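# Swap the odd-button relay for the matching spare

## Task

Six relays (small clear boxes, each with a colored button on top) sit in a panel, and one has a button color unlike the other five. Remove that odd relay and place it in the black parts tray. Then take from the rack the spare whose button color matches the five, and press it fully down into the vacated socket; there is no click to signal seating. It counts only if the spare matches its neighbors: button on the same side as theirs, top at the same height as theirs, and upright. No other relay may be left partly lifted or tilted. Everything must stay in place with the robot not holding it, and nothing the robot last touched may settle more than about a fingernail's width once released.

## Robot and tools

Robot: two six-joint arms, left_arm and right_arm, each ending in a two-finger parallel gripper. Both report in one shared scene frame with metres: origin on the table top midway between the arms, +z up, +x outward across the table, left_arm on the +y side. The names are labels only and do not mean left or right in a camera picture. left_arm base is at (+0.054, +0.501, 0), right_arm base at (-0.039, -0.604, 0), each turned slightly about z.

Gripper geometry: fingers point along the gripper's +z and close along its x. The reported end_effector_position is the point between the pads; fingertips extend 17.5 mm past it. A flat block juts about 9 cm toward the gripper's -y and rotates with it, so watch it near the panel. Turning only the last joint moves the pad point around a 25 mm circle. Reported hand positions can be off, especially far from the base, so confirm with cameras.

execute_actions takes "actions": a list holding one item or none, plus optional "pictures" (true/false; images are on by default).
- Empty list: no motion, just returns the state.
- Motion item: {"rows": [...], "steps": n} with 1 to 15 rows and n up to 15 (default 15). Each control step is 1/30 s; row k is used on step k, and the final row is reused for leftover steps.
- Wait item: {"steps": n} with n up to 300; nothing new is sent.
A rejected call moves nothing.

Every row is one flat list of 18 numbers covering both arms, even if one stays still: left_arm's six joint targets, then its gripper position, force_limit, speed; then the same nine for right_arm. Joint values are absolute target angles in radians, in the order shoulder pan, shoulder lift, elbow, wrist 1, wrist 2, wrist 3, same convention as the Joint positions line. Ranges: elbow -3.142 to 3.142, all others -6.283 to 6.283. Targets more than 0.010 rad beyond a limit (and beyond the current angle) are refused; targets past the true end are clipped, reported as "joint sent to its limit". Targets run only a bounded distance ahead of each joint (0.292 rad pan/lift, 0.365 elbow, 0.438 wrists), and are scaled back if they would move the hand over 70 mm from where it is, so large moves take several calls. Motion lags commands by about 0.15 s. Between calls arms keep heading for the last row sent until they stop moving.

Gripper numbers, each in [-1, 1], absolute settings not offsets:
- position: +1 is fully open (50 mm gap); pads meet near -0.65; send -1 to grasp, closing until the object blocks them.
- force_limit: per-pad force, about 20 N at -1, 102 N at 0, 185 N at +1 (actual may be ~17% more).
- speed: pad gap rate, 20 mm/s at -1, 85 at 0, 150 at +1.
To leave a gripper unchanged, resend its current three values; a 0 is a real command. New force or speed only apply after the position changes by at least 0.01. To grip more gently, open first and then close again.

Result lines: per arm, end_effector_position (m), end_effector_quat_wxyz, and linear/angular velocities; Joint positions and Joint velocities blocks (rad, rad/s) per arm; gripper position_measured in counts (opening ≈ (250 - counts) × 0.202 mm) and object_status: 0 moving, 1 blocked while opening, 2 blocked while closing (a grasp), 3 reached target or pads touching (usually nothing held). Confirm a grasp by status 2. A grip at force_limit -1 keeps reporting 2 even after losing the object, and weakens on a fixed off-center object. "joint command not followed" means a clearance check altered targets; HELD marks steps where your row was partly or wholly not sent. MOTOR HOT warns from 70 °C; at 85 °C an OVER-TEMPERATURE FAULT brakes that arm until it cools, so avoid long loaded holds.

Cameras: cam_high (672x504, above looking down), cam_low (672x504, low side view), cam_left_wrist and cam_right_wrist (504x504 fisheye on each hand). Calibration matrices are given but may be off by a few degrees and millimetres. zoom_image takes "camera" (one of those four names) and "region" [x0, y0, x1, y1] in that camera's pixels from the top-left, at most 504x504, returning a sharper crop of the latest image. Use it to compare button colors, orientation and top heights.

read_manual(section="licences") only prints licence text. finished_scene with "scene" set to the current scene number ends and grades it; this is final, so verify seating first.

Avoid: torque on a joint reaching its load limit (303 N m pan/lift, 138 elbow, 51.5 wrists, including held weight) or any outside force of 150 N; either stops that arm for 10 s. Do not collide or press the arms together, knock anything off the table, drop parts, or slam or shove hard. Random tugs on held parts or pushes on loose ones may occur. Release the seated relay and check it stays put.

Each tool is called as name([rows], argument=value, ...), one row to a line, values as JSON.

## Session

execute_actions(actions=[])

Scene clock: 0.00 s of 7800.00 s.
left_arm: end_effector_position=(+0.8249, -0.5176, +0.1671) position_measured=3 object_status=3 end_effector_quat_wxyz=(-0.032, +0.977, -0.162, +0.132) end_effector_velocity=(-0.000, -0.000, +0.000) end_effector_angular_velocity=(+0.000, -0.000, -0.000) | right_arm: end_effector_position=(+0.2855, -0.7961, +0.1289) position_measured=3 object_status=3 end_effector_quat_wxyz=(-0.232, +0.948, -0.177, +0.125) end_effector_velocity=(+0.000, -0.000, +0.000) end_effector_angular_velocity=(-0.000, -0.000, +0.001)
Joint positions: left_arm=[ 2.156 -0.459  0.512 -1.722 -1.316  0.777] | right_arm=[ 1.843 -1.892  2.58  -1.875 -1.192  0.43 ]
Joint velocities: left_arm=[-0. -0.  0.  0.  0.  0.] | right_arm=[ 0.    -0.001 -0.001  0.001  0.    -0.001]
camera_calibration (this result's frames):
cam_left_wrist: T_world_to_cam=[[0.913688, -0.287133, 0.287627, -0.95761], [-0.337339, -0.930505, 0.142699, -0.215617], [0.226665, -0.22741, -0.947052, 0.00583607], [0, 0, 0, 1]] pos_world=[0.800898, -0.474267, 0.31173]
cam_right_wrist: T_world_to_cam=[[0.919129, -0.345805, 0.188735, -0.566008], [-0.293532, -0.920654, -0.257362, -0.605763], [0.262757, 0.181149, -0.947704, 0.339736], [0, 0, 0, 1]] pos_world=[0.253156, -0.814969, 0.272894]

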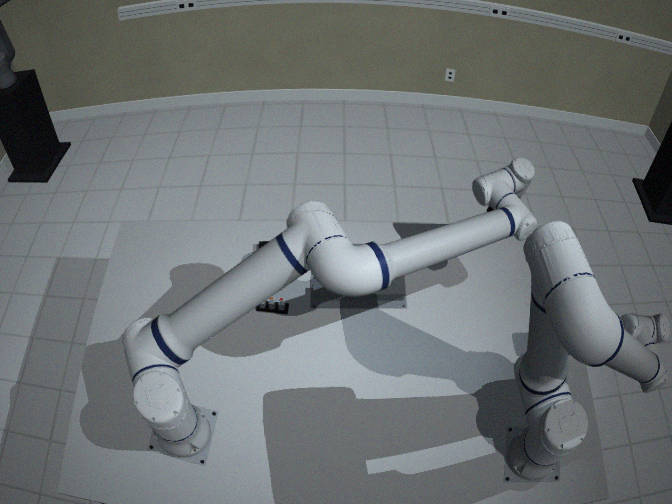

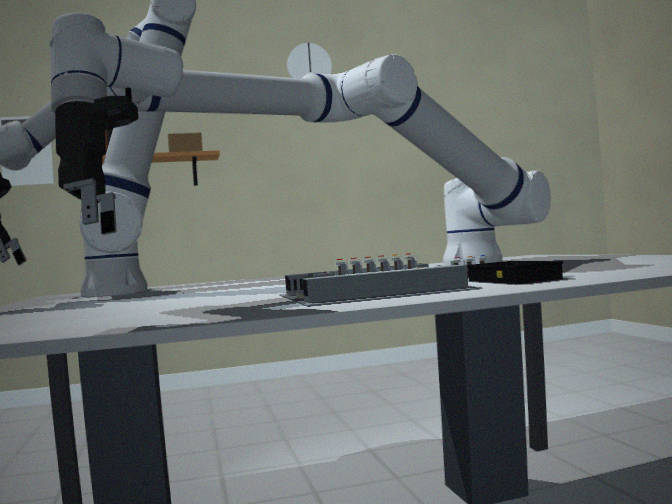

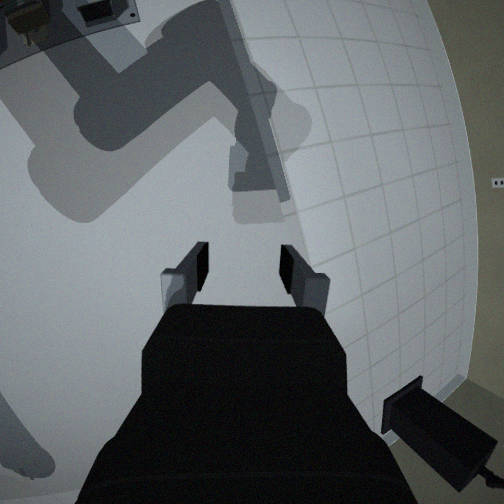

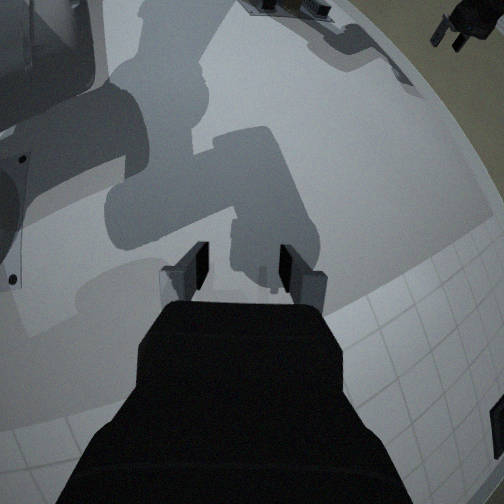

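execute_actions([
  {"rows":[[2.44,-1.426,1.895,-2.04,-1.571,3.863,1,-0.5,0,1.843,-1.892,2.4,-2.08,-1.571,1.9,-1,0,0]]},
], pictures=false)

execute_actions([
  {"steps":90},
], pictures=false)

execute_actions([
  {"rows":[[2.44,-1.426,1.895,-2.04,-1.571,3.863,1,-0.5,0,3.3,-1.5,2.1,-2.171,-1.571,1.9,-1,0,0]]},
], pictures=false)

execute_actions([
  {"steps":90},
])

zoom_image(camera="cam_left_wrist", region=[150,50,330,260])

zoom_image(camera="cam_high", region=[240,230,420,320])

Scene clock: 6.93 s of 7800.00 s.
left_arm: end_effector_position=(+0.9241, -0.3808, +0.2552) position_measured=3 object_status=3 end_effector_quat_wxyz=(+0.028, +0.963, -0.241, +0.120) end_effector_velocity=(+0.102, +0.330, +0.207) end_effector_angular_velocity=(-0.090, +0.012, -0.576) | right_arm: end_effector_position=(+0.2281, -0.9577, +0.1881) position_measured=207 object_status=0 end_effector_quat_wxyz=(-0.040, +0.883, -0.467, +0.007) end_effector_velocity=(-0.071, -0.268, +0.131) end_effector_angular_velocity=(-0.409, +0.547, -2.372)
Joint positions: left_arm=[ 2.308 -0.669  0.774 -1.893 -1.453  1.092] | right_arm=[ 1.843 -1.892  2.427 -2.049 -1.513  1.108]
Joint velocities: left_arm=[ 0.27  -0.548  0.683 -0.299 -0.24   0.819] | right_arm=[ 0.001 -0.    -0.22  -0.25  -0.461  2.408]
Steps of this call (steps 1 to 90: nothing new was sent; then 3.43 s passed at rest; steps 91 to 105: all 15 steps of this action). Readings (joint positions | what the end effector reports):
91: left_arm=[2.157 -0.460 0.514 -1.724 -1.317 0.779] | right_arm=[1.843 -1.892 2.579 -1.876 -1.195 0.432] | left_arm position_measured=3 object_status=3 | right_arm position_measured=10 object_status=0
92: left_arm=[2.168 -0.472 0.531 -1.738 -1.330 0.799] | right_arm=[1.843 -1.892 2.571 -1.887 -1.215 0.456] | left_arm position_measured=3 object_status=3 | right_arm position_measured=24 object_status=0
94: left_arm=[2.194 -0.499 0.560 -1.764 -1.349 0.836] | right_arm=[1.843 -1.892 2.544 -1.916 -1.268 0.519] | left_arm position_measured=3 object_status=3 | right_arm position_measured=53 object_status=0
98: left_arm=[2.238 -0.553 0.629 -1.814 -1.390 0.918] | right_arm=[1.843 -1.892 2.498 -1.968 -1.364 0.669] | left_arm position_measured=3 object_status=3 | right_arm position_measured=109 object_status=0
105: the state above

Scene clock: 9.93 s of 7800.00 s.
left_arm: end_effector_position=(+0.6597, +0.0547, +0.2502) position_measured=3 object_status=3 end_effector_quat_wxyz=(-0.000, +0.000, +1.000, -0.000) end_effector_velocity=(-0.000, -0.000, +0.000) end_effector_angular_velocity=(-0.000, +0.000, +0.000) | right_arm: end_effector_position=(+0.2187, -1.0036, +0.2056) position_measured=253 object_status=3 end_effector_quat_wxyz=(+0.000, +0.636, -0.772, +0.000) end_effector_velocity=(-0.000, -0.000, +0.000) end_effector_angular_velocity=(+0.001, +0.001, +0.000)
Joint positions: left_arm=[ 2.44  -1.426  1.895 -2.04  -1.571  3.863] | right_arm=[ 1.843 -1.892  2.4   -2.08  -1.571  1.9  ]
Joint velocities: left_arm=[-0.  0. -0.  0. -0. -0.] | right_arm=[-0.001  0.001 -0.001  0.001 -0.001 -0.001]
Steps of this call (steps 1 to 90: the robot went on to your last target). Readings (joint positions | what the end effector reports):
1: left_arm=[2.317 -0.687 0.797 -1.903 -1.461 1.120] | right_arm=[1.843 -1.892 2.421 -2.056 -1.527 1.191] | left_arm position_measured=3 object_status=3 | right_arm position_measured=221 object_status=0
2: left_arm=[2.326 -0.707 0.822 -1.912 -1.468 1.149] | right_arm=[1.843 -1.892 2.416 -2.062 -1.537 1.276] | left_arm position_measured=3 object_status=3 | right_arm position_measured=235 object_status=0
4: left_arm=[2.342 -0.747 0.872 -1.930 -1.483 1.210] | right_arm=[1.843 -1.892 2.409 -2.069 -1.551 1.445] | left_arm position_measured=3 object_status=3 | right_arm position_measured=253 object_status=0
8: left_arm=[2.369 -0.833 0.979 -1.961 -1.507 1.338] | right_arm=[1.843 -1.892 2.403 -2.076 -1.564 1.732] | left_arm position_measured=3 object_status=3 | right_arm position_measured=253 object_status=0
90: the state above
All arms were judged still, so your last target was given up. Only a new action makes them travel on or press farther. Fingers that are still opening or closing keep moving.

Scene clock: 10.43 s of 7800.00 s.
left_arm: end_effector_position=(+0.6597, +0.0547, +0.2502) position_measured=3 object_status=3 end_effector_quat_wxyz=(-0.000, +0.000, +1.000, -0.000) end_effector_velocity=(+0.000, +0.001, -0.000) end_effector_angular_velocity=(+0.000, -0.000, +0.001) | right_arm: end_effector_position=(+0.3890, -1.0367, +0.2113) position_measured=253 object_status=3 end_effector_quat_wxyz=(+0.002, +0.746, -0.666, +0.005) end_effector_velocity=(+0.370, +0.137, -0.041) end_effector_angular_velocity=(+0.029, +0.012, +0.682)
Joint positions: left_arm=[ 2.44  -1.426  1.895 -2.04  -1.571  3.863] | right_arm=[ 2.15  -1.633  2.194 -2.143 -1.571  1.9  ]
Joint velocities: left_arm=[ 0.001 -0.     0.001 -0.     0.    -0.   ] | right_arm=[ 0.682  0.347 -0.243 -0.073  0.002  0.   ]
Steps of this call (steps 1 to 15: all 15 steps of this action). Readings (joint positions | what the end effector reports):
1: left_arm=[2.440 -1.426 1.895 -2.040 -1.571 3.863] | right_arm=[1.845 -1.890 2.398 -2.080 -1.571 1.900] | left_arm position_measured=3 object_status=3 | right_arm position_measured=253 object_status=3
2: left_arm=[2.440 -1.426 1.895 -2.040 -1.571 3.863] | right_arm=[1.860 -1.875 2.384 -2.085 -1.571 1.900] | left_arm position_measured=3 object_status=3 | right_arm position_measured=253 object_status=3
4: left_arm=[2.440 -1.426 1.895 -2.040 -1.571 3.863] | right_arm=[1.901 -1.835 2.342 -2.098 -1.571 1.900] | left_arm position_measured=3 object_status=3 | right_arm position_measured=253 object_status=3
8: left_arm=[2.440 -1.426 1.895 -2.040 -1.571 3.863] | right_arm=[1.988 -1.747 2.274 -2.118 -1.571 1.900] | left_arm position_measured=3 object_status=3 | right_arm position_measured=253 object_status=3
15: the state above

Scene clock: 13.43 s of 7800.00 s.
left_arm: end_effector_position=(+0.6597, +0.0547, +0.2502) position_measured=3 object_status=3 end_effector_quat_wxyz=(-0.000, +0.000, +1.000, -0.000) end_effector_velocity=(+0.001, +0.000, -0.002) end_effector_angular_velocity=(+0.001, +0.001, +0.001) | right_arm: end_effector_position=(+0.5972, -0.3884, +0.1908) position_measured=253 object_status=3 end_effector_quat_wxyz=(+0.000, +0.988, -0.153, +0.000) end_effector_velocity=(+0.000, -0.000, +0.000) end_effector_angular_velocity=(-0.000, -0.001, +0.001)
Joint positions: left_arm=[ 2.44  -1.426  1.895 -2.04  -1.571  3.863] | right_arm=[ 3.3   -1.5    2.1   -2.171 -1.571  1.9  ]
Joint velocities: left_arm=[ 0.001  0.002  0.    -0.     0.    -0.   ] | right_arm=[-0.001  0.    -0.    -0.001 -0.    -0.002]
Steps of this call (steps 1 to 75: the robot went on to your last target; steps 76 to 90: nothing new was sent). Readings (joint positions | what the end effector reports):
1: left_arm=[2.440 -1.426 1.895 -2.040 -1.571 3.863] | right_arm=[2.173 -1.622 2.186 -2.145 -1.571 1.900] | left_arm position_measured=3 object_status=3 | right_arm position_measured=253 object_status=3
2: left_arm=[2.440 -1.426 1.895 -2.040 -1.571 3.863] | right_arm=[2.196 -1.612 2.179 -2.147 -1.571 1.900] | left_arm position_measured=3 object_status=3 | right_arm position_measured=253 object_status=3
4: left_arm=[2.440 -1.426 1.895 -2.040 -1.571 3.863] | right_arm=[2.241 -1.594 2.166 -2.151 -1.571 1.900] | left_arm position_measured=3 object_status=3 | right_arm position_measured=253 object_status=3
8: left_arm=[2.440 -1.426 1.895 -2.040 -1.571 3.863] | right_arm=[2.330 -1.567 2.147 -2.157 -1.571 1.900] | left_arm position_measured=3 object_status=3 | right_arm position_measured=253 object_status=3
90: the state above
All arms were judged still, so your last target was given up. Only a new action makes them travel on or press farther. Fingers that are still opening or closing keep moving.
camera_calibration (this result's frames):
cam_left_wrist: T_world_to_cam=[[-0.998524, -0.0394912, 0.037277, 0.644284], [-0.0291076, 0.968695, 0.246541, -0.0839166], [-0.0458462, 0.245092, -0.968415, 0.41142], [0, 0, 0, 1]] pos_world=[0.659752, 0.00589743, 0.395098]
cam_right_wrist: T_world_to_cam=[[0.969369, -0.245523, 0.0065292, -0.679459], [-0.2401, -0.941689, 0.235741, -0.257098], [-0.0517313, -0.230088, -0.971794, 0.275272], [0, 0, 0, 1]] pos_world=[0.611158, -0.345593, 0.332553]

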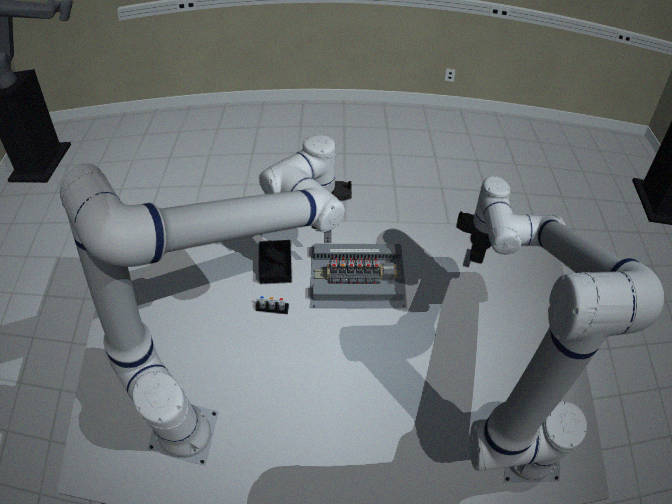

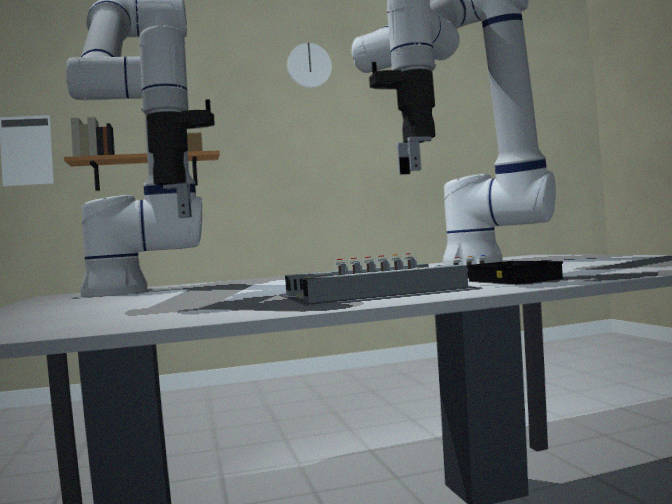

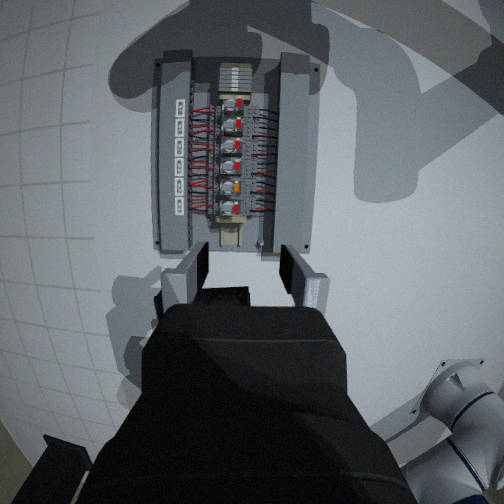

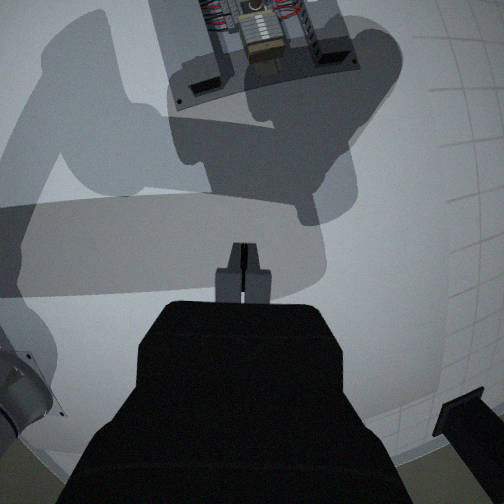

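Region (150, 50, 330, 260) of cam_left_wrist's 504x504 image, scaled by 2.400, with more detail than that image has; it fills the left 432 columns of this view, and the rest is white.

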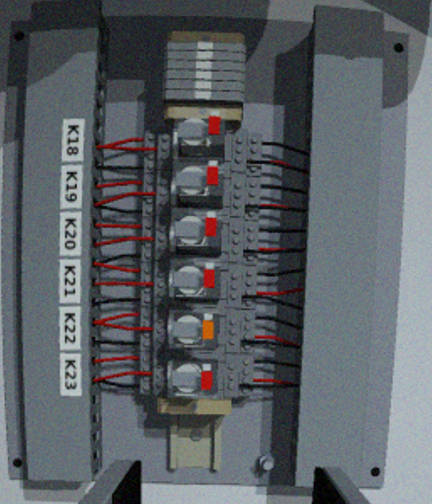

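Region (240, 230, 420, 320) of cam_high's 672x504 image, scaled by 2.800, with more detail than that image has.

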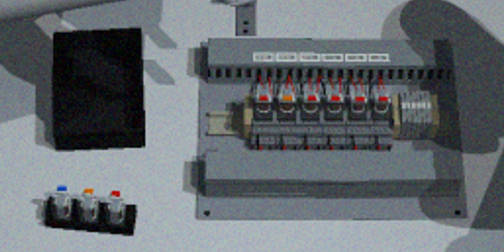

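execute_actions([
  {"rows":[[2.413,-1.212,1.9298,-2.2886,-1.571,3.835,1,-0.5,0,3.6993,-1.1983,1.9091,-2.2816,-1.571,1.9925,-1,0,0]]},
], pictures=false)

execute_actions([
  {"steps":45},
])

zoom_image(camera="cam_left_wrist", region=[160,160,340,320])

zoom_image(camera="cam_low", region=[290,210,440,300])

Scene clock: 23.43 s of 7800.00 s.
left_arm: end_effector_position=(+0.6783, +0.0043, +0.1099) position_measured=3 object_status=3 end_effector_quat_wxyz=(-0.000, -0.000, +1.000, -0.000) end_effector_velocity=(+0.004, -0.022, -0.078) end_effector_angular_velocity=(-0.001, -0.001, +0.001) | right_arm: end_effector_position=(+0.6174, -0.2123, +0.1370) position_measured=253 object_status=3 end_effector_quat_wxyz=(+0.000, +0.998, -0.059, +0.000) end_effector_velocity=(-0.040, +0.377, -0.116) end_effector_angular_velocity=(+0.001, +0.002, +0.401)
Joint positions: left_arm=[ 2.415 -1.226  1.927 -2.272 -1.571  3.837] | right_arm=[ 3.55  -1.302  1.975 -2.244 -1.571  1.961]
Joint velocities: left_arm=[-0.014  0.11   0.017 -0.128 -0.    -0.015] | right_arm=[ 0.508  0.353 -0.224 -0.127  0.001  0.108]
Steps of this call (steps 1 to 90: nothing new was sent; then 6.50 s passed at rest; steps 91 to 105: all 15 steps of this action). Readings (joint positions | what the end effector reports):
91: left_arm=[2.440 -1.424 1.895 -2.042 -1.571 3.863] | right_arm=[3.302 -1.498 2.099 -2.172 -1.571 1.901] | left_arm position_measured=3 object_status=3 | right_arm position_measured=253 object_status=3
92: left_arm=[2.438 -1.410 1.896 -2.061 -1.571 3.861] | right_arm=[3.317 -1.483 2.089 -2.178 -1.571 1.905] | left_arm position_measured=3 object_status=3 | right_arm position_measured=253 object_status=3
94: left_arm=[2.433 -1.372 1.905 -2.103 -1.571 3.856] | right_arm=[3.354 -1.447 2.066 -2.191 -1.571 1.917] | left_arm position_measured=3 object_status=3 | right_arm position_measured=253 object_status=3
98: left_arm=[2.424 -1.300 1.916 -2.187 -1.571 3.847] | right_arm=[3.426 -1.388 2.029 -2.212 -1.571 1.934] | left_arm position_measured=3 object_status=3 | right_arm position_measured=253 object_status=3
105: the state above

Scene clock: 24.93 s of 7800.00 s.
left_arm: end_effector_position=(+0.6788, +0.0017, +0.1000) position_measured=3 object_status=3 end_effector_quat_wxyz=(-0.000, -0.000, +1.000, -0.000) end_effector_velocity=(-0.000, -0.000, -0.001) end_effector_angular_velocity=(+0.001, +0.001, -0.000) | right_arm: end_effector_position=(+0.5950, -0.0999, +0.1000) position_measured=253 object_status=3 end_effector_quat_wxyz=(+0.000, +1.000, -0.000, +0.000) end_effector_velocity=(+0.000, +0.000, +0.000) end_effector_angular_velocity=(-0.001, -0.001, +0.000)
Joint positions: left_arm=[ 2.413 -1.212  1.93  -2.289 -1.571  3.835] | right_arm=[ 3.699 -1.198  1.909 -2.282 -1.571  1.992]
Joint velocities: left_arm=[-0.001  0.001  0.    -0.     0.    -0.   ] | right_arm=[ 0.001 -0.    -0.    -0.    -0.001  0.   ]
Steps of this call (steps 1 to 30: the robot went on to your last target; steps 31 to 45: nothing new was sent). Readings (joint positions | what the end effector reports):
1: left_arm=[2.414 -1.223 1.928 -2.276 -1.571 3.836] | right_arm=[3.567 -1.290 1.967 -2.248 -1.571 1.964] | left_arm position_measured=3 object_status=3 | right_arm position_measured=253 object_status=3
2: left_arm=[2.414 -1.220 1.928 -2.279 -1.571 3.836] | right_arm=[3.584 -1.279 1.960 -2.252 -1.571 1.968] | left_arm position_measured=3 object_status=3 | right_arm position_measured=253 object_status=3
4: left_arm=[2.414 -1.217 1.929 -2.283 -1.571 3.836] | right_arm=[3.617 -1.255 1.945 -2.261 -1.571 1.975] | left_arm position_measured=3 object_status=3 | right_arm position_measured=253 object_status=3
8: left_arm=[2.413 -1.214 1.930 -2.287 -1.571 3.835] | right_arm=[3.670 -1.218 1.922 -2.274 -1.571 1.986] | left_arm position_measured=3 object_status=3 | right_arm position_measured=253 object_status=3
45: the state above
All arms were judged still, so your last target was given up. Only a new action makes them travel on or press farther. Fingers that are still opening or closing keep moving.
camera_calibration (this result's frames):
cam_left_wrist: T_world_to_cam=[[-0.998479, -0.0404955, 0.0374063, 0.66679], [-0.0300428, 0.968627, 0.246695, 0.0056892], [-0.0462228, 0.245196, -0.968371, 0.280065], [0, 0, 0, 1]] pos_world=[0.678892, -0.0471794, 0.244861]
cam_right_wrist: T_world_to_cam=[[0.998255, 0.0587038, 0.00635413, -0.592712], [0.055554, -0.970216, 0.235787, -0.143282], [0.0200065, -0.235023, -0.971784, 0.210137], [0, 0, 0, 1]] pos_world=[0.595434, -0.0548326, 0.241758]

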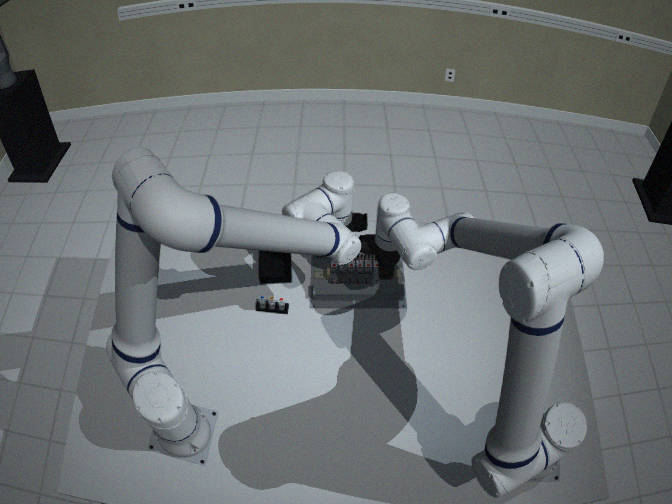

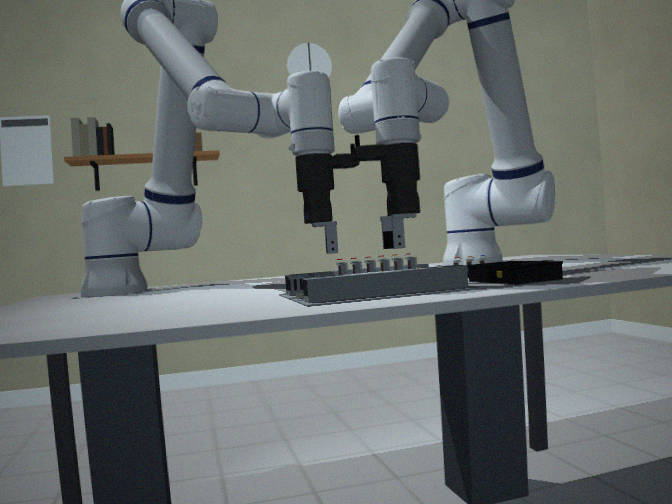

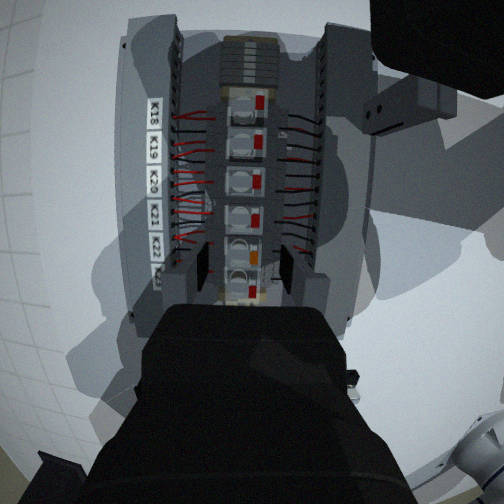

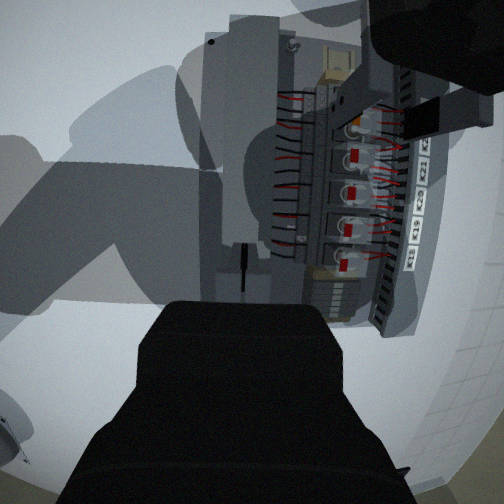

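Region (160, 160, 340, 320) of cam_left_wrist's 504x504 image, scaled by 2.800, with more detail than that image has.

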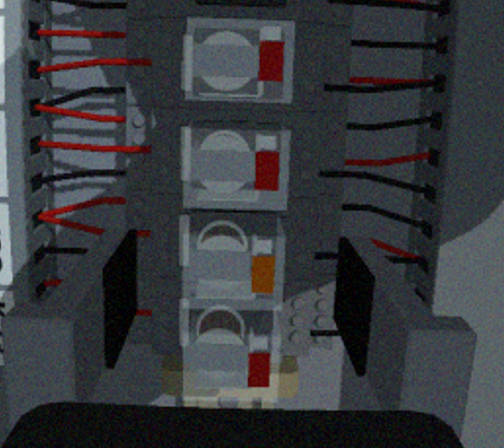

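Region (290, 210, 440, 300) of cam_low's 672x504 image, scaled by 3.360, with more detail than that image has; it fills the top 302 rows of this view, and the rest is white.

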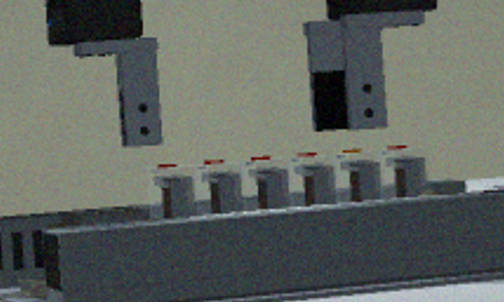

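execute_actions([
  {"rows":[[2.4165,-1.2,1.936,-2.3068,-1.571,3.8385,1,-0.5,0,3.6993,-1.163,1.926,-2.3338,-1.571,1.9925,-1,0,0]]},
], pictures=false)

execute_actions([
  {"rows":[[2.4165,-1.1733,1.9487,-2.3462,-1.571,3.8385,1,-0.5,0,3.6993,-1.1568,1.9287,-2.3427,-1.571,1.9925,-1,0,0]]},
], pictures=false)

execute_actions([
  {"steps":15},
])

zoom_image(camera="cam_left_wrist", region=[160,160,340,320])

zoom_image(camera="cam_low", region=[290,210,440,300])

Scene clock: 32.57 s of 7800.00 s.
left_arm: end_effector_position=(+0.6804, +0.0038, +0.0898) position_measured=3 object_status=3 end_effector_quat_wxyz=(-0.000, -0.000, +1.000, -0.000) end_effector_velocity=(+0.000, +0.000, -0.002) end_effector_angular_velocity=(+0.000, +0.000, -0.001) | right_arm: end_effector_position=(+0.5950, -0.0998, +0.0704) position_measured=253 object_status=3 end_effector_quat_wxyz=(+0.000, +1.000, +0.000, +0.000) end_effector_velocity=(-0.000, -0.001, -0.006) end_effector_angular_velocity=(+0.000, +0.002, -0.001)
Joint positions: left_arm=[ 2.416 -1.2    1.936 -2.306 -1.571  3.838] | right_arm=[ 3.699 -1.164  1.926 -2.333 -1.571  1.993]
Joint velocities: left_arm=[ 0.     0.003  0.001 -0.004  0.     0.001] | right_arm=[-0.001  0.007  0.003 -0.008  0.001 -0.   ]
Steps of this call (steps 1 to 90: nothing new was sent; then 4.13 s passed at rest; steps 91 to 105: all 15 steps of this action). Readings (joint positions | what the end effector reports):
91: left_arm=[2.413 -1.212 1.930 -2.289 -1.571 3.835] | right_arm=[3.699 -1.197 1.909 -2.283 -1.571 1.993] | left_arm position_measured=3 object_status=3 | right_arm position_measured=253 object_status=3
92: left_arm=[2.414 -1.209 1.931 -2.293 -1.571 3.835] | right_arm=[3.699 -1.191 1.911 -2.295 -1.571 1.993] | left_arm position_measured=3 object_status=3 | right_arm position_measured=253 object_status=3
94: left_arm=[2.415 -1.205 1.933 -2.299 -1.571 3.837] | right_arm=[3.699 -1.178 1.919 -2.311 -1.571 1.993] | left_arm position_measured=3 object_status=3 | right_arm position_measured=253 object_status=3
98: left_arm=[2.416 -1.202 1.935 -2.304 -1.571 3.838] | right_arm=[3.699 -1.168 1.923 -2.326 -1.571 1.993] | left_arm position_measured=3 object_status=3 | right_arm position_measured=253 object_status=3
105: the state above

Scene clock: 33.07 s of 7800.00 s.
left_arm: end_effector_position=(+0.6803, +0.0040, +0.0676) position_measured=3 object_status=3 end_effector_quat_wxyz=(-0.000, -0.000, +1.000, -0.000) end_effector_velocity=(+0.001, +0.001, -0.003) end_effector_angular_velocity=(-0.001, -0.001, +0.002) | right_arm: end_effector_position=(+0.5950, -0.0999, +0.0646) position_measured=253 object_status=3 end_effector_quat_wxyz=(+0.000, +1.000, -0.000, +0.000) end_effector_velocity=(+0.001, +0.001, -0.001) end_effector_angular_velocity=(+0.002, -0.001, +0.000)
Joint positions: left_arm=[ 2.417 -1.174  1.948 -2.345 -1.571  3.838] | right_arm=[ 3.699 -1.157  1.929 -2.342 -1.571  1.993]
Joint velocities: left_arm=[ 0.002  0.003  0.002 -0.007  0.    -0.   ] | right_arm=[-0.     0.002 -0.001 -0.003  0.002 -0.   ]
Steps of this call (steps 1 to 15: all 15 steps of this action). Readings (joint positions | what the end effector reports):
1: left_arm=[2.416 -1.200 1.936 -2.308 -1.571 3.838] | right_arm=[3.699 -1.163 1.926 -2.333 -1.571 1.993] | left_arm position_measured=3 object_status=3 | right_arm position_measured=253 object_status=3
2: left_arm=[2.416 -1.194 1.938 -2.316 -1.571 3.838] | right_arm=[3.699 -1.162 1.926 -2.335 -1.571 1.993] | left_arm position_measured=3 object_status=3 | right_arm position_measured=253 object_status=3
4: left_arm=[2.417 -1.185 1.943 -2.329 -1.571 3.838] | right_arm=[3.699 -1.160 1.927 -2.338 -1.571 1.993] | left_arm position_measured=3 object_status=3 | right_arm position_measured=253 object_status=3
8: left_arm=[2.417 -1.177 1.947 -2.340 -1.571 3.838] | right_arm=[3.699 -1.158 1.928 -2.341 -1.571 1.993] | left_arm position_measured=3 object_status=3 | right_arm position_measured=253 object_status=3
15: the state above

Scene clock: 33.57 s of 7800.00 s.
left_arm: end_effector_position=(+0.6803, +0.0040, +0.0671) position_measured=3 object_status=3 end_effector_quat_wxyz=(-0.000, -0.000, +1.000, -0.000) end_effector_velocity=(+0.001, +0.001, -0.000) end_effector_angular_velocity=(+0.000, +0.000, +0.001) | right_arm: end_effector_position=(+0.5950, -0.0999, +0.0645) position_measured=253 object_status=3 end_effector_quat_wxyz=(+0.000, +1.000, -0.000, +0.000) end_effector_velocity=(+0.001, +0.000, +0.001) end_effector_angular_velocity=(+0.002, -0.001, +0.000)
Joint positions: left_arm=[ 2.417 -1.173  1.949 -2.346 -1.571  3.839] | right_arm=[ 3.699 -1.157  1.929 -2.343 -1.571  1.993]
Joint velocities: left_arm=[ 0.001  0.     0.001 -0.    -0.     0.   ] | right_arm=[-0.    -0.001 -0.001 -0.     0.001 -0.   ]
Steps of this call (steps 1 to 15: the robot went on to your last target). Readings (joint positions | what the end effector reports):
1: left_arm=[2.417 -1.174 1.948 -2.346 -1.571 3.838] | right_arm=[3.699 -1.157 1.929 -2.343 -1.571 1.993] | left_arm position_measured=3 object_status=3 | right_arm position_measured=253 object_status=3
2: left_arm=[2.417 -1.174 1.949 -2.346 -1.571 3.838] | right_arm=[3.699 -1.157 1.929 -2.343 -1.571 1.993] | left_arm position_measured=3 object_status=3 | right_arm position_measured=253 object_status=3
4: left_arm=[2.417 -1.174 1.949 -2.346 -1.571 3.838] | right_arm=[3.699 -1.157 1.929 -2.343 -1.571 1.993] | left_arm position_measured=3 object_status=3 | right_arm position_measured=253 object_status=3
8: left_arm=[2.417 -1.173 1.949 -2.346 -1.571 3.839] | right_arm=[3.699 -1.157 1.929 -2.343 -1.571 1.993] | left_arm position_measured=3 object_status=3 | right_arm position_measured=253 object_status=3
15: the state above
All arms were judged still, so your last target was given up. Only a new action makes them travel on or press farther. Fingers that are still opening or closing keep moving.
camera_calibration (this result's frames):
cam_left_wrist: T_world_to_cam=[[-0.998479, -0.040504, 0.0373977, 0.669639], [-0.0300529, 0.968626, 0.246699, 0.0115731], [-0.0462166, 0.2452, -0.96837, 0.247678], [0, 0, 0, 1]] pos_world=[0.680415, -0.0448176, 0.211946]
cam_right_wrist: T_world_to_cam=[[0.998255, 0.0587045, 0.00636217, -0.592505], [0.0555524, -0.970211, 0.235807, -0.134909], [0.0200156, -0.235042, -0.971779, 0.175626], [0, 0, 0, 1]] pos_world=[0.595451, -0.0548277, 0.206252]

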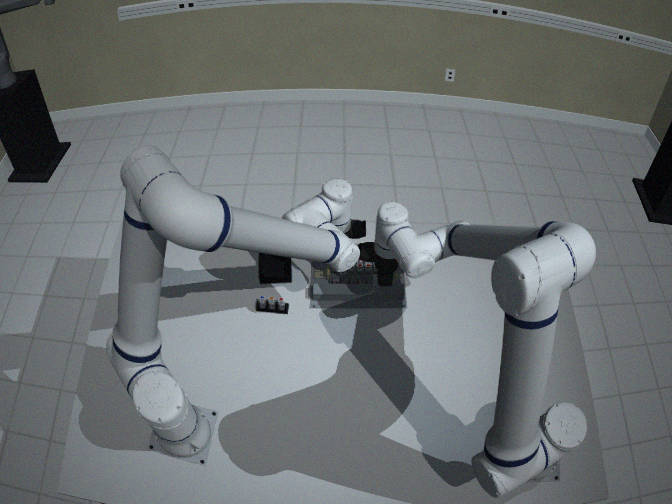

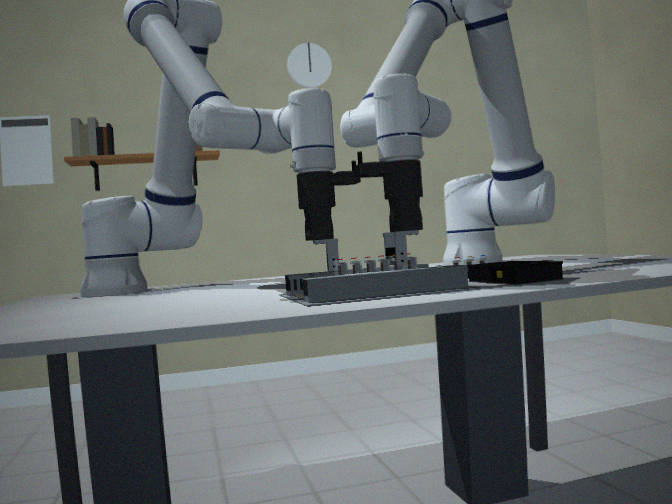

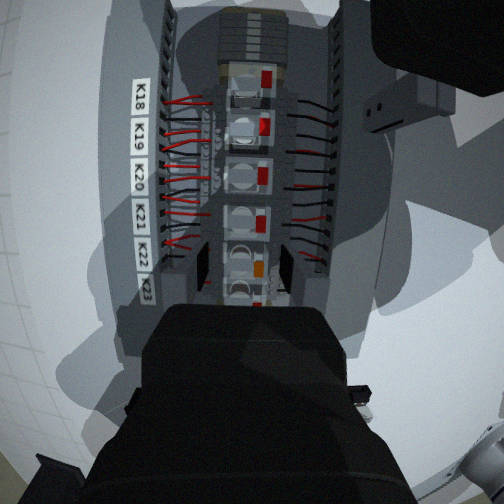

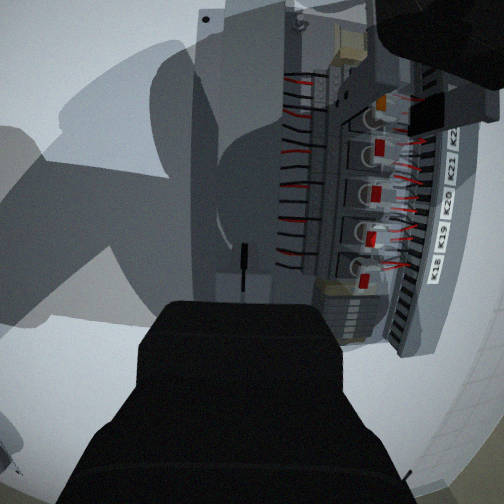

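Region (160, 160, 340, 320) of cam_left_wrist's 504x504 image, scaled by 2.800, with more detail than that image has.

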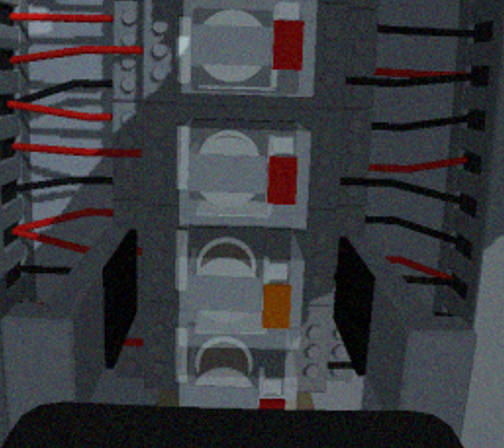

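Region (290, 210, 440, 300) of cam_low's 672x504 image, scaled by 3.360, with more detail than that image has; it fills the top 302 rows of this view, and the rest is white.

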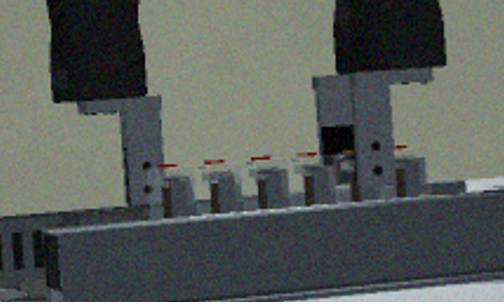

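Good. Right down 1 mm, grip, pull.

execute_actions([
  {"rows":[[2.4165,-1.1733,1.9487,-2.3462,-1.571,3.8385,-1,-0.5,-0.5,3.6993,-1.1556,1.9292,-2.3444,-1.571,1.9925,-1,0,0]]},
], pictures=false)

execute_actions([
  {"steps":12},
], pictures=false)

execute_actions([
  {"rows":[[2.4165,-1.1768,1.947,-2.341,-1.571,3.8385,-1,-0.5,-0.5,3.6993,-1.1556,1.9292,-2.3444,-1.571,1.9925,-1,0,0]]},
], pictures=false)

execute_actions([
  {"rows":[[2.4165,-1.1803,1.9453,-2.3358,-1.571,3.8385,-1,-0.5,-0.5,3.6993,-1.1556,1.9292,-2.3444,-1.571,1.9925,-1,0,0]]},
], pictures=false)

execute_actions([
  {"rows":[[2.4165,-1.185,1.9431,-2.3289,-1.571,3.8385,-1,-0.5,-0.5,3.6993,-1.1556,1.9292,-2.3444,-1.571,1.9925,-1,0,0]]},
])

zoom_image(camera="cam_left_wrist", region=[160,160,340,320])

zoom_image(camera="cam_low", region=[270,210,500,320])

Scene clock: 41.70 s of 7800.00 s.
left_arm: end_effector_position=(+0.6802, +0.0040, +0.0670) position_measured=118 object_status=0 end_effector_quat_wxyz=(-0.000, -0.000, +1.000, -0.000) end_effector_velocity=(+0.000, -0.000, +0.000) end_effector_angular_velocity=(+0.001, -0.001, -0.000) | right_arm: end_effector_position=(+0.5950, -0.0999, +0.0635) position_measured=253 object_status=3 end_effector_quat_wxyz=(+0.000, +1.000, -0.000, +0.000) end_effector_velocity=(+0.002, +0.000, +0.001) end_effector_angular_velocity=(+0.000, -0.003, -0.000)
Joint positions: left_arm=[ 2.416 -1.173  1.949 -2.346 -1.571  3.839] | right_arm=[ 3.699 -1.156  1.929 -2.344 -1.571  1.993]
Joint velocities: left_arm=[-0.001  0.    -0.    -0.     0.002 -0.   ] | right_arm=[-0.001 -0.    -0.001 -0.001 -0.001 -0.   ]
Steps of this call (steps 1 to 90: nothing new was sent; then 4.63 s passed at rest; steps 91 to 105: all 15 steps of this action). Readings (joint positions | what the end effector reports):
91: left_arm=[2.417 -1.173 1.949 -2.346 -1.571 3.839] | right_arm=[3.699 -1.157 1.929 -2.343 -1.571 1.993] | left_arm position_measured=8 object_status=0 | right_arm position_measured=253 object_status=3
92: left_arm=[2.417 -1.173 1.949 -2.346 -1.571 3.839] | right_arm=[3.699 -1.157 1.929 -2.343 -1.571 1.993] | left_arm position_measured=16 object_status=0 | right_arm position_measured=253 object_status=3
94: left_arm=[2.417 -1.173 1.949 -2.346 -1.571 3.839] | right_arm=[3.699 -1.156 1.929 -2.344 -1.571 1.993] | left_arm position_measured=34 object_status=0 | right_arm position_measured=253 object_status=3
98: left_arm=[2.417 -1.173 1.949 -2.346 -1.571 3.839] | right_arm=[3.699 -1.156 1.929 -2.344 -1.571 1.993] | left_arm position_measured=68 object_status=0 | right_arm position_measured=253 object_status=3
105: the state above

Scene clock: 42.10 s of 7800.00 s.
left_arm: end_effector_position=(+0.6802, +0.0041, +0.0670) position_measured=118 object_status=2 end_effector_quat_wxyz=(-0.000, -0.000, +1.000, -0.000) end_effector_velocity=(+0.000, +0.000, -0.000) end_effector_angular_velocity=(+0.000, +0.000, +0.000) | right_arm: end_effector_position=(+0.5950, -0.0999, +0.0635) position_measured=253 object_status=3 end_effector_quat_wxyz=(+0.000, +1.000, -0.000, +0.000) end_effector_velocity=(+0.000, +0.001, +0.000) end_effector_angular_velocity=(+0.002, -0.000, -0.000)
Joint positions: left_arm=[ 2.416 -1.173  1.949 -2.346 -1.571  3.839] | right_arm=[ 3.699 -1.156  1.929 -2.344 -1.571  1.993]
Joint velocities: left_arm=[ 0.  0.  0. -0. -0.  0.] | right_arm=[ 0.     0.    -0.001  0.     0.001  0.   ]
Steps of this call (steps 1 to 12: the robot went on to your last target). Readings (joint positions | what the end effector reports):
1: left_arm=[2.416 -1.173 1.949 -2.346 -1.571 3.839] | right_arm=[3.699 -1.156 1.929 -2.344 -1.571 1.993] | left_arm position_measured=118 object_status=0 | right_arm position_measured=253 object_status=3
2: left_arm=[2.416 -1.173 1.949 -2.346 -1.571 3.839] | right_arm=[3.699 -1.156 1.929 -2.344 -1.571 1.993] | left_arm position_measured=118 object_status=0 | right_arm position_measured=253 object_status=3
4: left_arm=[2.416 -1.173 1.949 -2.346 -1.571 3.839] | right_arm=[3.699 -1.156 1.929 -2.344 -1.571 1.993] | left_arm position_measured=118 object_status=0 | right_arm position_measured=253 object_status=3
8: left_arm=[2.416 -1.173 1.949 -2.346 -1.571 3.839] | right_arm=[3.699 -1.156 1.929 -2.344 -1.571 1.993] | left_arm position_measured=118 object_status=2 | right_arm position_measured=253 object_status=3
12: the state above

Scene clock: 42.60 s of 7800.00 s.
left_arm: end_effector_position=(+0.6803, +0.0040, +0.0699) position_measured=118 object_status=2 end_effector_quat_wxyz=(-0.000, -0.000, +1.000, -0.000) end_effector_velocity=(+0.000, +0.000, +0.001) end_effector_angular_velocity=(-0.000, -0.000, +0.001) | right_arm: end_effector_position=(+0.5951, -0.0998, +0.0635) position_measured=253 object_status=3 end_effector_quat_wxyz=(+0.000, +1.000, -0.000, +0.000) end_effector_velocity=(+0.000, -0.000, +0.000) end_effector_angular_velocity=(-0.002, -0.001, +0.001)
Joint positions: left_arm=[ 2.416 -1.177  1.947 -2.341 -1.571  3.839] | right_arm=[ 3.699 -1.156  1.929 -2.345 -1.571  1.993]
Joint velocities: left_arm=[ 0.001 -0.002 -0.001  0.002 -0.    -0.   ] | right_arm=[ 0.001 -0.    -0.     0.    -0.003 -0.   ]
Steps of this call (steps 1 to 15: all 15 steps of this action). Readings (joint positions | what the end effector reports):
1: left_arm=[2.416 -1.173 1.949 -2.346 -1.571 3.839] | right_arm=[3.699 -1.156 1.929 -2.344 -1.571 1.993] | left_arm position_measured=118 object_status=2 | right_arm position_measured=253 object_status=3
2: left_arm=[2.416 -1.174 1.949 -2.345 -1.571 3.839] | right_arm=[3.699 -1.156 1.929 -2.344 -1.571 1.993] | left_arm position_measured=118 object_status=2 | right_arm position_measured=253 object_status=3
4: left_arm=[2.416 -1.175 1.948 -2.343 -1.571 3.839] | right_arm=[3.699 -1.156 1.929 -2.344 -1.571 1.993] | left_arm position_measured=118 object_status=2 | right_arm position_measured=253 object_status=3
8: left_arm=[2.416 -1.176 1.947 -2.342 -1.571 3.839] | right_arm=[3.699 -1.156 1.929 -2.345 -1.571 1.993] | left_arm position_measured=118 object_status=2 | right_arm position_measured=253 object_status=3
15: the state above

Scene clock: 43.10 s of 7800.00 s.
left_arm: end_effector_position=(+0.6807, +0.0036, +0.0734) position_measured=118 object_status=2 end_effector_quat_wxyz=(+0.000, -0.000, +1.000, -0.000) end_effector_velocity=(-0.003, +0.004, -0.002) end_effector_angular_velocity=(+0.006, +0.005, +0.000) | right_arm: end_effector_position=(+0.5949, -0.0999, +0.0633) position_measured=253 object_status=3 end_effector_quat_wxyz=(+0.000, +1.000, -0.000, -0.000) end_effector_velocity=(-0.001, +0.000, -0.001) end_effector_angular_velocity=(-0.001, +0.001, +0.001)
Joint positions: left_arm=[ 2.416 -1.18   1.945 -2.336 -1.571  3.839] | right_arm=[ 3.699 -1.156  1.929 -2.344 -1.571  1.993]
Joint velocities: left_arm=[ 0.    -0.002  0.005  0.005 -0.     0.   ] | right_arm=[ 0.001  0.     0.001  0.    -0.    -0.001]
Steps of this call (steps 1 to 15: all 15 steps of this action). Readings (joint positions | what the end effector reports):
1: left_arm=[2.416 -1.177 1.947 -2.341 -1.571 3.839] | right_arm=[3.699 -1.156 1.929 -2.345 -1.571 1.993] | left_arm position_measured=118 object_status=2 | right_arm position_measured=253 object_status=3
2: left_arm=[2.416 -1.177 1.947 -2.340 -1.571 3.839] | right_arm=[3.699 -1.156 1.929 -2.345 -1.571 1.993] | left_arm position_measured=118 object_status=2 | right_arm position_measured=253 object_status=3
4: left_arm=[2.416 -1.179 1.946 -2.338 -1.571 3.839] | right_arm=[3.699 -1.156 1.929 -2.345 -1.571 1.993] | left_arm position_measured=118 object_status=2 | right_arm position_measured=253 object_status=3
8: left_arm=[2.416 -1.180 1.946 -2.337 -1.571 3.839] | right_arm=[3.699 -1.156 1.929 -2.344 -1.571 1.993] | left_arm position_measured=118 object_status=2 | right_arm position_measured=253 object_status=3
15: the state above

Scene clock: 43.60 s of 7800.00 s.
left_arm: end_effector_position=(+0.6804, +0.0039, +0.0768) position_measured=118 object_status=2 end_effector_quat_wxyz=(-0.000, -0.000, +1.000, -0.000) end_effector_velocity=(+0.000, +0.000, +0.002) end_effector_angular_velocity=(-0.001, -0.001, +0.001) | right_arm: end_effector_position=(+0.5950, -0.0999, +0.0634) position_measured=253 object_status=3 end_effector_quat_wxyz=(+0.000, +1.000, -0.000, -0.000) end_effector_velocity=(+0.001, -0.000, +0.001) end_effector_angular_velocity=(+0.001, -0.000, -0.001)
Joint positions: left_arm=[ 2.416 -1.185  1.943 -2.329 -1.571  3.839] | right_arm=[ 3.699 -1.156  1.929 -2.344 -1.571  1.993]
Joint velocities: left_arm=[ 0.001 -0.002 -0.001  0.001 -0.    -0.   ] | right_arm=[-0.001 -0.    -0.001  0.001  0.001  0.001]
Steps of this call (steps 1 to 15: all 15 steps of this action). Readings (joint positions | what the end effector reports):
1: left_arm=[2.416 -1.181 1.945 -2.336 -1.571 3.839] | right_arm=[3.699 -1.156 1.929 -2.344 -1.571 1.993] | left_arm position_measured=118 object_status=2 | right_arm position_measured=253 object_status=3
2: left_arm=[2.416 -1.181 1.945 -2.334 -1.571 3.839] | right_arm=[3.699 -1.156 1.929 -2.344 -1.571 1.993] | left_arm position_measured=118 object_status=2 | right_arm position_measured=253 object_status=3
4: left_arm=[2.416 -1.183 1.944 -2.332 -1.571 3.839] | right_arm=[3.699 -1.156 1.929 -2.344 -1.571 1.993] | left_arm position_measured=118 object_status=2 | right_arm position_measured=253 object_status=3
8: left_arm=[2.416 -1.184 1.943 -2.330 -1.571 3.839] | right_arm=[3.699 -1.156 1.929 -2.344 -1.571 1.993] | left_arm position_measured=118 object_status=2 | right_arm position_measured=253 object_status=3
15: the state above
camera_calibration (this result's frames):
cam_left_wrist: T_world_to_cam=[[-0.998479, -0.0404772, 0.0374441, 0.669372], [-0.0300168, 0.968634, 0.246673, 0.00931105], [-0.0462542, 0.245173, -0.968375, 0.257199], [0, 0, 0, 1]] pos_world=[0.68053, -0.044983, 0.221704]
cam_right_wrist: T_world_to_cam=[[0.998257, 0.0586886, 0.00621136, -0.592424], [0.0555721, -0.970205, 0.235827, -0.134693], [0.0198666, -0.235071, -0.971775, 0.17465], [0, 0, 0, 1]] pos_world=[0.595407, -0.0548556, 0.205165]

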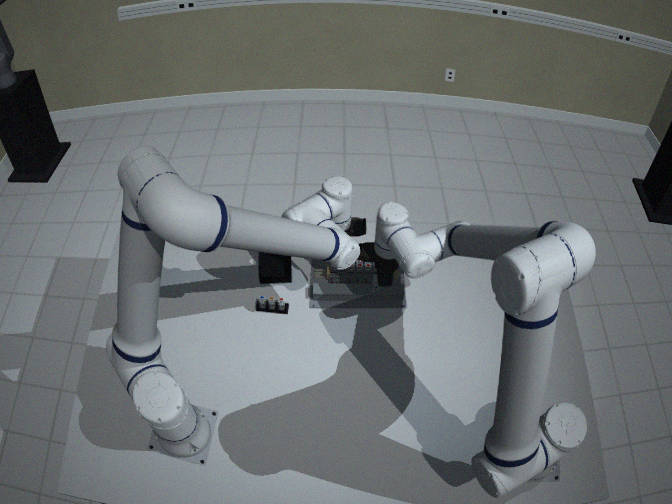

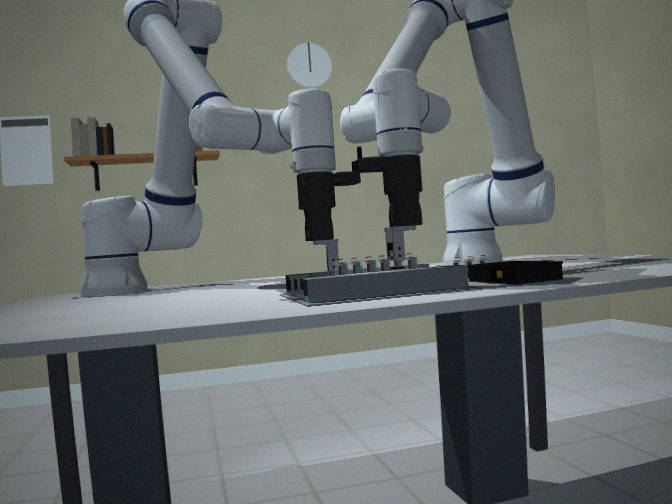

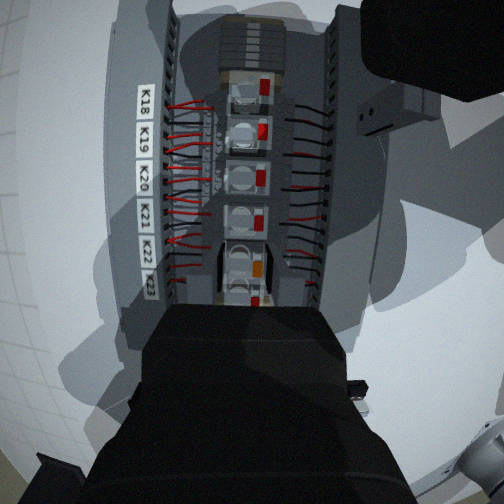

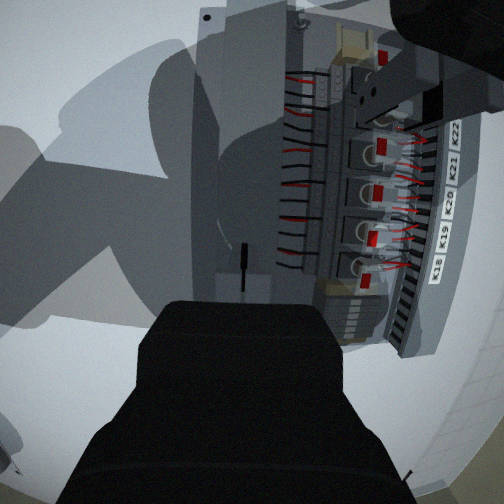

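Region (160, 160, 340, 320) of cam_left_wrist's 504x504 image, scaled by 2.800, with more detail than that image has.

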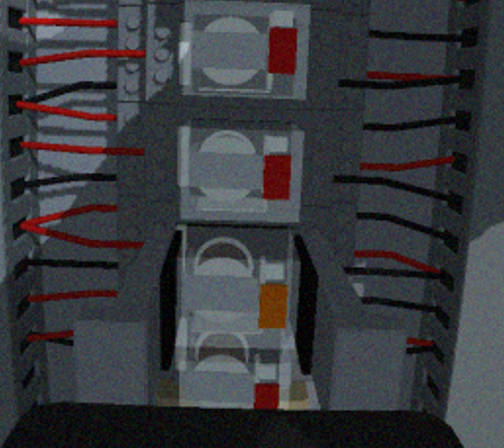

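Region (270, 210, 500, 320) of cam_low's 672x504 image, scaled by 2.191, with more detail than that image has; it fills the top 241 rows of this view, and the rest is white.

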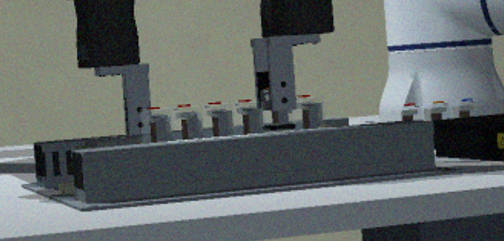

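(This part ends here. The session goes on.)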